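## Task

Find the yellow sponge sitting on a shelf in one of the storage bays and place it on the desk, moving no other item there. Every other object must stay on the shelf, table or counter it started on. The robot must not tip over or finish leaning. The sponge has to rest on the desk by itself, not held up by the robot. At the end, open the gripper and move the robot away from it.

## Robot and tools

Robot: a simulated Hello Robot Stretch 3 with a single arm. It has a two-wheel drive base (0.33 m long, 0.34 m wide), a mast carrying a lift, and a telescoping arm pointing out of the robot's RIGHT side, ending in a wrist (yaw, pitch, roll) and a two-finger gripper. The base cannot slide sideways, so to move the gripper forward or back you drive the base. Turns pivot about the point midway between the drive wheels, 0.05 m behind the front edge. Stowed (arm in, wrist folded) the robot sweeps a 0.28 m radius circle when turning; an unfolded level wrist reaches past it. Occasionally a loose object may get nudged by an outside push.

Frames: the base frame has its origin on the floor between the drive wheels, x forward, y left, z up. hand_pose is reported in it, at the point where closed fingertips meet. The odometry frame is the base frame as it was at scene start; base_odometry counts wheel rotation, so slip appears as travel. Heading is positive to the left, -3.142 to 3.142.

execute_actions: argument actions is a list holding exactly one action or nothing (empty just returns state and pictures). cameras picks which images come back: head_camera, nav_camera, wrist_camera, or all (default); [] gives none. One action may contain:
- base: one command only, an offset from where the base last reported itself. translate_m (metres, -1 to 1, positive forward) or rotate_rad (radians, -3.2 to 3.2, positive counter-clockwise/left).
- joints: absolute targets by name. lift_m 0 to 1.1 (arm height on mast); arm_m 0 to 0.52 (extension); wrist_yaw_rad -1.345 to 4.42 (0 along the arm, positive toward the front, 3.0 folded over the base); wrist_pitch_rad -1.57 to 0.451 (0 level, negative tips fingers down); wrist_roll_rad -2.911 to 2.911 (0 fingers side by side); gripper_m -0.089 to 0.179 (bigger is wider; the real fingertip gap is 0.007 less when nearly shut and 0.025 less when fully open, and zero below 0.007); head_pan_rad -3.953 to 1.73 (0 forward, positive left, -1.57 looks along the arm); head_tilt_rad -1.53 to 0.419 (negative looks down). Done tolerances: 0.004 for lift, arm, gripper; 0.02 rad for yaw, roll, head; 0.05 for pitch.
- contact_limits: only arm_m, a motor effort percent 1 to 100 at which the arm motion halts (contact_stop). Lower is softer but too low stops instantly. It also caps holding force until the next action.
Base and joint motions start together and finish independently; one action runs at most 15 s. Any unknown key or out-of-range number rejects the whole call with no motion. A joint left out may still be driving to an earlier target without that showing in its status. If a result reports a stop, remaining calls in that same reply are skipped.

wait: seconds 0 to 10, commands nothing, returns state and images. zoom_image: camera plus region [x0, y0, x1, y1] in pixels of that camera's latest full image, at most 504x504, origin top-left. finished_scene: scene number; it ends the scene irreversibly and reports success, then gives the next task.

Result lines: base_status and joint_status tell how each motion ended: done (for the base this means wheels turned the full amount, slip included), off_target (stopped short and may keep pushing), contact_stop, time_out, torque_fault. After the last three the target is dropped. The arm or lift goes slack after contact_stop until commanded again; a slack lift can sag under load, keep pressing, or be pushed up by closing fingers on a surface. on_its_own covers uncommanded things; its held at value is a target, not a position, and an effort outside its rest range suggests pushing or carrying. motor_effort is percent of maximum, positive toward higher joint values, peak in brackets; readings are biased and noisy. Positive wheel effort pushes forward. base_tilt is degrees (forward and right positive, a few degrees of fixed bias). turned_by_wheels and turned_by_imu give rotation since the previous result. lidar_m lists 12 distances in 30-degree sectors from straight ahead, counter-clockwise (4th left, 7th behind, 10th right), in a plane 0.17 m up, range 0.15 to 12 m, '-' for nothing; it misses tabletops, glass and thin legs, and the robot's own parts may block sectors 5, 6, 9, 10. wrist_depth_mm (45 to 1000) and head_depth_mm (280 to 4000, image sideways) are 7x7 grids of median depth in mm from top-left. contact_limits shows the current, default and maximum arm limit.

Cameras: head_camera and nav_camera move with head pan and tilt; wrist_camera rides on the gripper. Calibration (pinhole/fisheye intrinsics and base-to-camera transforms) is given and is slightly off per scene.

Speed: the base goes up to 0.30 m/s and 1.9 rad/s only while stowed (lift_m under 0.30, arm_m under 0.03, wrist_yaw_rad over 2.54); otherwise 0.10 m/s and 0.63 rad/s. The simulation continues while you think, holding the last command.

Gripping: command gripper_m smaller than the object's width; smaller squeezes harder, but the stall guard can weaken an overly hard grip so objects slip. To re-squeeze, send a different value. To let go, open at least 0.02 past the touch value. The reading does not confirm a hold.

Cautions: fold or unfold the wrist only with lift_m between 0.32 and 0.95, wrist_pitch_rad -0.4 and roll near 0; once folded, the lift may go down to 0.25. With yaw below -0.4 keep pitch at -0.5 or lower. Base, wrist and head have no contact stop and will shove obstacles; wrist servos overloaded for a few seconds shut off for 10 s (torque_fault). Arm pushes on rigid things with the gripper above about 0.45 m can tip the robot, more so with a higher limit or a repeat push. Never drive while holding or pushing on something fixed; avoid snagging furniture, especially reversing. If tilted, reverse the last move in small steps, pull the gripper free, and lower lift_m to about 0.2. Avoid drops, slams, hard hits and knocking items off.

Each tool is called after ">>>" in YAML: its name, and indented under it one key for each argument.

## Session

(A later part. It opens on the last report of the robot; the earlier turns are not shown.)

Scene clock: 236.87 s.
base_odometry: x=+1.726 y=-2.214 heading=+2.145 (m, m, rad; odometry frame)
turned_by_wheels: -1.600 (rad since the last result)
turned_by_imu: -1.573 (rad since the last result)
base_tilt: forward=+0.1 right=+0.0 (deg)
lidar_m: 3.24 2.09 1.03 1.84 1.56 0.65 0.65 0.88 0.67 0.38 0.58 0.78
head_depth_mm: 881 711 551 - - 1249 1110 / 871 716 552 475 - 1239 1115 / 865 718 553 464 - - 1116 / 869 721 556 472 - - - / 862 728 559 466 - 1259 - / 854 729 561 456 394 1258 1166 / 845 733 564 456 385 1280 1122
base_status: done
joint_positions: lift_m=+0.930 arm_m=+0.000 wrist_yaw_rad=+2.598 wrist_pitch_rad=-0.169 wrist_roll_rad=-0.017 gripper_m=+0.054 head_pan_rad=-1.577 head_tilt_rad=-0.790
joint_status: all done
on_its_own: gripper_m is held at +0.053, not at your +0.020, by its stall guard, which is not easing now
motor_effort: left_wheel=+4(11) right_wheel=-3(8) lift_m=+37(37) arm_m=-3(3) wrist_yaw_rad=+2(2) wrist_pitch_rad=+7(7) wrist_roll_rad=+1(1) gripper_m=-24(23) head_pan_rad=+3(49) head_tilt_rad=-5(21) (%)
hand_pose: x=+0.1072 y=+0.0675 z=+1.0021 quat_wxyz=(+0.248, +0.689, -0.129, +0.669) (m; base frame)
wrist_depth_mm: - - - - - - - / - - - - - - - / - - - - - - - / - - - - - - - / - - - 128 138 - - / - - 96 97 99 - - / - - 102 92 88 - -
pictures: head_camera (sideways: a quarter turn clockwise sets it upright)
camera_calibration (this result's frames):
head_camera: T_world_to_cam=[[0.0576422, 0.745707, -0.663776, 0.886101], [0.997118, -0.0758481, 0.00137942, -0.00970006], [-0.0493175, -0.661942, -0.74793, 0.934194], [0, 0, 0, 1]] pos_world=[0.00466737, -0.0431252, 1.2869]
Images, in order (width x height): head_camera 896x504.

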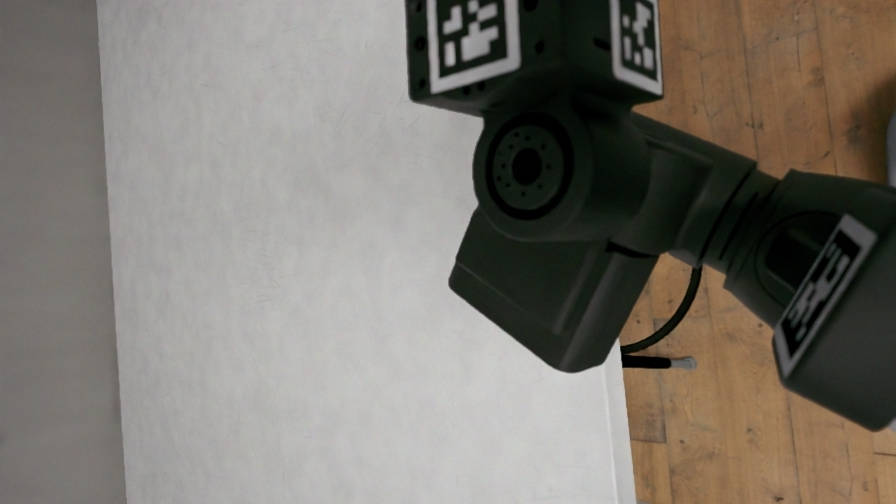

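>>> execute_actions:
  actions:
    - {"joints":{"wrist_yaw_rad":0,"arm_m":0.12}}
  cameras: []

>>> execute_actions:
  actions:
    - {"joints":{"lift_m":0.86}}
  cameras: ["head_camera","wrist_camera"]

Scene clock: 246.37 s.
base_odometry: x=+1.726 y=-2.214 heading=+2.145 (m, m, rad; odometry frame)
turned_by_wheels: +0.000 (rad since the last result)
turned_by_imu: +0.001 (rad since the last result)
base_tilt: forward=+0.0 right=+0.0 (deg)
lidar_m: 3.22 2.09 1.03 1.84 1.56 0.65 0.65 0.88 0.67 0.38 0.58 0.78
head_depth_mm: 884 728 - 421 406 1260 1108 / 872 748 - - 398 1266 1112 / 864 747 - - 399 1246 1114 / 869 754 - 442 400 1243 1119 / 863 727 549 455 391 1245 1119 / 853 730 561 456 393 1257 1123 / 844 735 564 457 385 1279 1121
base_status: not commanded
joint_positions: lift_m=+0.930 arm_m=+0.120 wrist_yaw_rad=+0.002 wrist_pitch_rad=-0.169 wrist_roll_rad=-0.017 gripper_m=+0.054 head_pan_rad=-1.577 head_tilt_rad=-0.790
joint_status: all done
on_its_own: gripper_m is held at +0.053, not at your +0.020, by its stall guard, which is not easing now
motor_effort: left_wheel=+4(5) right_wheel=-3(3) lift_m=+37(36) arm_m=+4(2) wrist_yaw_rad=-2(3) wrist_pitch_rad=+7(7) wrist_roll_rad=+1(1) gripper_m=-23(25) head_pan_rad=+3(3) head_tilt_rad=-4(5) (%)
hand_pose: x=-0.0210 y=-0.5132 z=+1.0021 quat_wxyz=(+0.711, +0.061, -0.698, -0.059) (m; base frame)
wrist_depth_mm: 558 573 581 587 590 593 607 / 585 602 603 601 613 627 632 / 592 610 636 631 646 655 672 / 353 360 377 385 407 423 440 / 252 259 265 128 138 286 295 / 198 200 97 97 99 217 221 / 162 164 102 92 88 174 177
pictures: none
No camera images: the call's "cameras" was empty. Leave "cameras" out to get every camera's image.

Scene clock: 248.33 s.
base_odometry: x=+1.726 y=-2.214 heading=+2.145 (m, m, rad; odometry frame)
turned_by_wheels: +0.000 (rad since the last result)
turned_by_imu: +0.001 (rad since the last result)
base_tilt: forward=+0.0 right=+0.0 (deg)
lidar_m: 3.25 2.09 1.03 1.84 1.56 0.65 0.65 0.88 0.67 0.38 0.58 0.78
head_depth_mm: 882 708 596 - 1370 1259 1110 / 870 716 - - 1372 1263 1112 / 863 716 - - 390 1248 1117 / 865 720 539 441 399 1247 1121 / 863 723 558 453 391 1248 1119 / 852 727 560 455 392 1266 1118 / 845 732 561 457 384 1279 1125
base_status: not commanded
joint_positions: lift_m=+0.895 arm_m=+0.120 wrist_yaw_rad=-0.001 wrist_pitch_rad=-0.134 wrist_roll_rad=-0.018 gripper_m=+0.054 head_pan_rad=-1.576 head_tilt_rad=-0.792
joint_status: lift_m contact_stop (moved -0.035 of -0.070)
on_its_own: gripper_m is held at +0.053, not at your +0.020, by its stall guard, which is not easing now; lift_m is slack since a contact_stop, until your next command for it (your +0.860 is given up)
motor_effort: left_wheel=+3(12) right_wheel=-2(4) lift_m=+41(40) arm_m=+1(4) wrist_yaw_rad=+1(6) wrist_pitch_rad=-6(41) wrist_roll_rad=+1(3) gripper_m=-25(24) head_pan_rad=+3(4) head_tilt_rad=-4(4) (%)
hand_pose: x=-0.0217 y=-0.5156 z=+0.9754 quat_wxyz=(+0.712, +0.048, -0.699, -0.048) (m; base frame)
wrist_depth_mm: 565 577 576 583 588 600 614 / 587 600 602 611 629 634 637 / 549 564 620 645 650 652 676 / 298 309 321 339 354 363 384 / 207 215 220 128 138 237 246 / 160 161 97 97 98 177 180 / 132 132 103 92 88 140 142
pictures: head_camera (sideways: a quarter turn clockwise sets it upright), wrist_camera
camera_calibration (this result's frames):
head_camera: T_world_to_cam=[[0.0572658, 0.746971, -0.662386, 0.884292], [0.997157, -0.0753379, 0.00124968, -0.00953137], [-0.0489692, -0.660574, -0.749162, 0.935793], [0, 0, 0, 1]] pos_world=[0.0046897, -0.0430979, 1.28681]
wrist_camera: T_world_to_cam=[[-0.997194, 0.0270242, 0.0698126, -0.0835007], [-0.0578307, 0.314091, -0.94763, 1.11312], [-0.0475364, -0.949008, -0.311647, -0.0158036], [0, 0, 0, 1]] pos_world=[-0.0196452, -0.362362, 1.05573]
Images, in order (width x height): head_camera 896x504, wrist_camera 644x364.

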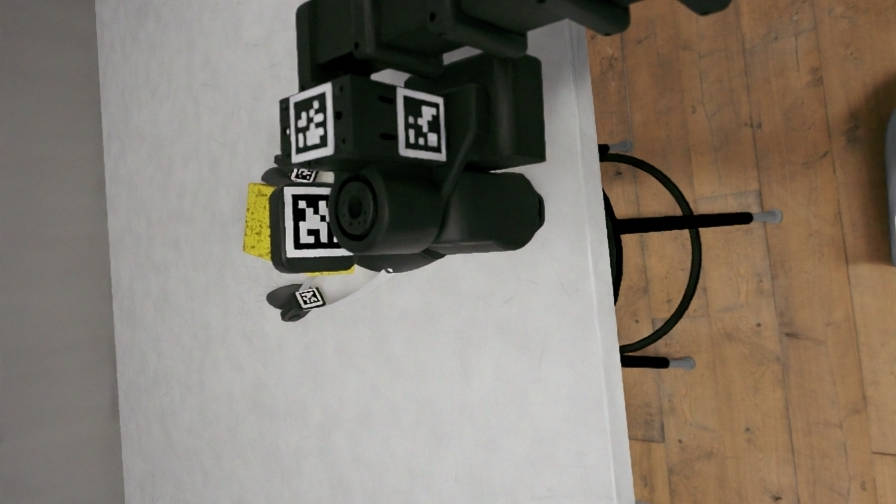

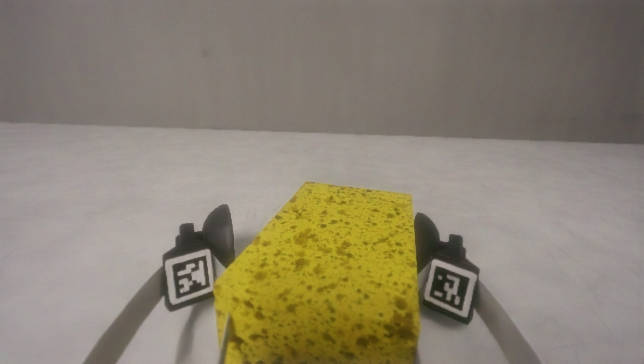

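It touched down already. Release.

>>> execute_actions:
  actions:
    - {"joints":{"lift_m":0.905,"gripper_m":0.16}}
  cameras: []

>>> execute_actions:
  actions:
    - {"joints":{"lift_m":1.0,"arm_m":0.0}}
  cameras: ["wrist_camera","head_camera"]

Scene clock: 256.37 s.
base_odometry: x=+1.726 y=-2.214 heading=+2.145 (m, m, rad; odometry frame)
turned_by_wheels: +0.000 (rad since the last result)
turned_by_imu: +0.001 (rad since the last result)
base_tilt: forward=+0.0 right=+0.0 (deg)
lidar_m: 3.26 2.09 1.03 1.84 1.56 0.65 0.65 0.88 0.67 0.38 0.58 0.78
head_depth_mm: 883 711 - - 405 1260 1110 / 869 712 - - 397 1266 1109 / 863 717 - - 398 1239 1118 / 865 718 - 441 399 1247 1113 / 863 723 557 453 391 1246 1115 / 852 726 560 455 392 1267 1120 / 848 730 561 457 385 1274 1122
base_status: not commanded
joint_positions: lift_m=+0.905 arm_m=+0.120 wrist_yaw_rad=-0.001 wrist_pitch_rad=-0.167 wrist_roll_rad=-0.018 gripper_m=+0.160 head_pan_rad=-1.576 head_tilt_rad=-0.792
joint_status: all done
motor_effort: left_wheel=+3(3) right_wheel=-2(2) lift_m=+49(48) arm_m=+1(1) wrist_yaw_rad=+1(2) wrist_pitch_rad=+7(7) wrist_roll_rad=+1(1) gripper_m=+0(100) head_pan_rad=+3(4) head_tilt_rad=-3(4) (%)
hand_pose: x=-0.0217 y=-0.5135 z=+0.9772 quat_wxyz=(+0.711, +0.059, -0.698, -0.059) (m; base frame)
wrist_depth_mm: 560 559 581 580 595 599 601 / 589 592 607 619 624 632 633 / 481 502 536 581 619 668 664 / 291 300 310 321 330 346 359 / 207 224 215 135 157 249 241 / 169 158 112 103 115 - 181 / 128 134 105 93 91 138 146
pictures: none
No camera images: the call's "cameras" was empty. Leave "cameras" out to get every camera's image.

Scene clock: 258.50 s.
base_odometry: x=+1.726 y=-2.214 heading=+2.145 (m, m, rad; odometry frame)
turned_by_wheels: +0.000 (rad since the last result)
turned_by_imu: +0.000 (rad since the last result)
base_tilt: forward=+0.0 right=+0.0 (deg)
lidar_m: 3.24 2.09 1.03 1.83 1.57 0.65 0.65 0.88 0.67 0.38 0.58 0.78
head_depth_mm: 882 774 - - - 1217 1111 / 872 741 - - - 1252 1106 / 865 764 - - - 1239 1115 / 867 751 - 435 400 1246 1115 / 864 722 556 453 391 1247 1119 / 854 727 542 454 393 1264 1118 / 846 730 560 457 385 1280 1121
base_status: not commanded
joint_positions: lift_m=+1.000 arm_m=+0.000 wrist_yaw_rad=-0.001 wrist_pitch_rad=-0.167 wrist_roll_rad=-0.018 gripper_m=+0.160 head_pan_rad=-1.576 head_tilt_rad=-0.792
joint_status: all done
motor_effort: left_wheel=+3(3) right_wheel=-2(2) lift_m=+48(51) arm_m=-4(6) wrist_yaw_rad=+2(1) wrist_pitch_rad=+7(7) wrist_roll_rad=+1(1) gripper_m=+0(0) head_pan_rad=+4(2) head_tilt_rad=-3(4) (%)
hand_pose: x=-0.0217 y=-0.3940 z=+1.0721 quat_wxyz=(+0.711, +0.060, -0.698, -0.059) (m; base frame)
wrist_depth_mm: 664 676 682 697 689 695 721 / 708 715 733 724 732 726 776 / 761 735 779 766 795 807 800 / 529 541 577 598 620 631 674 / 377 408 396 402 421 459 442 / 306 290 309 248 320 - 336 / 241 245 250 245 258 253 268
pictures: head_camera (sideways: a quarter turn clockwise sets it upright), wrist_camera
camera_calibration (this result's frames):
head_camera: T_world_to_cam=[[0.0572656, 0.746971, -0.662386, 0.884292], [0.997157, -0.0753376, 0.00124968, -0.00953137], [-0.0489691, -0.660574, -0.749162, 0.935793], [0, 0, 0, 1]] pos_world=[0.00468971, -0.0430979, 1.28681]
wrist_camera: T_world_to_cam=[[-0.997199, 0.0245892, 0.0706381, -0.0953575], [-0.0578369, 0.345336, -0.936695, 1.16718], [-0.0474264, -0.938157, -0.342946, 0.167603], [0, 0, 0, 1]] pos_world=[-0.0196354, -0.243487, 1.15751]
Images, in order (width x height): head_camera 896x504, wrist_camera 644x364.

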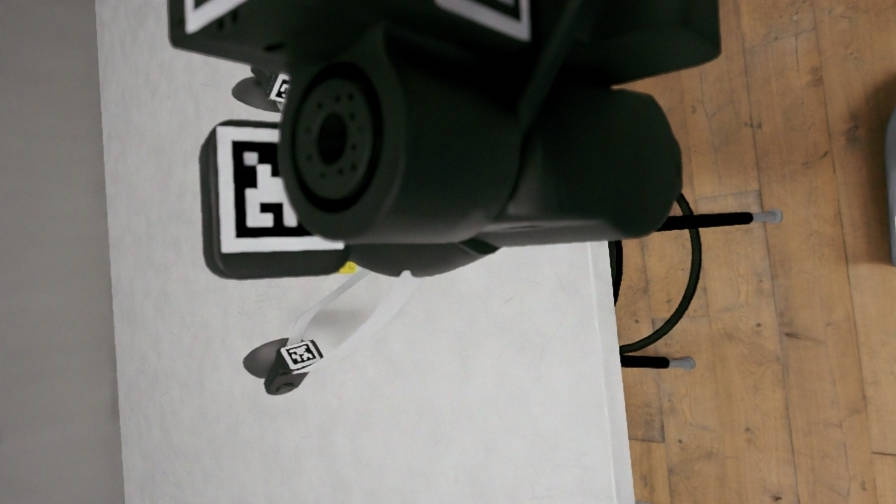

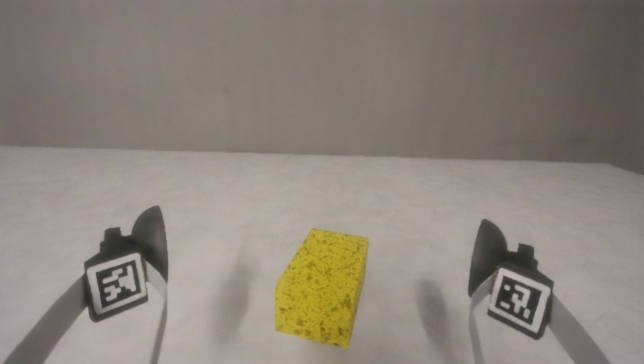

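>>> finished_scene:
  scene: 2

The scene is finished: the task was done.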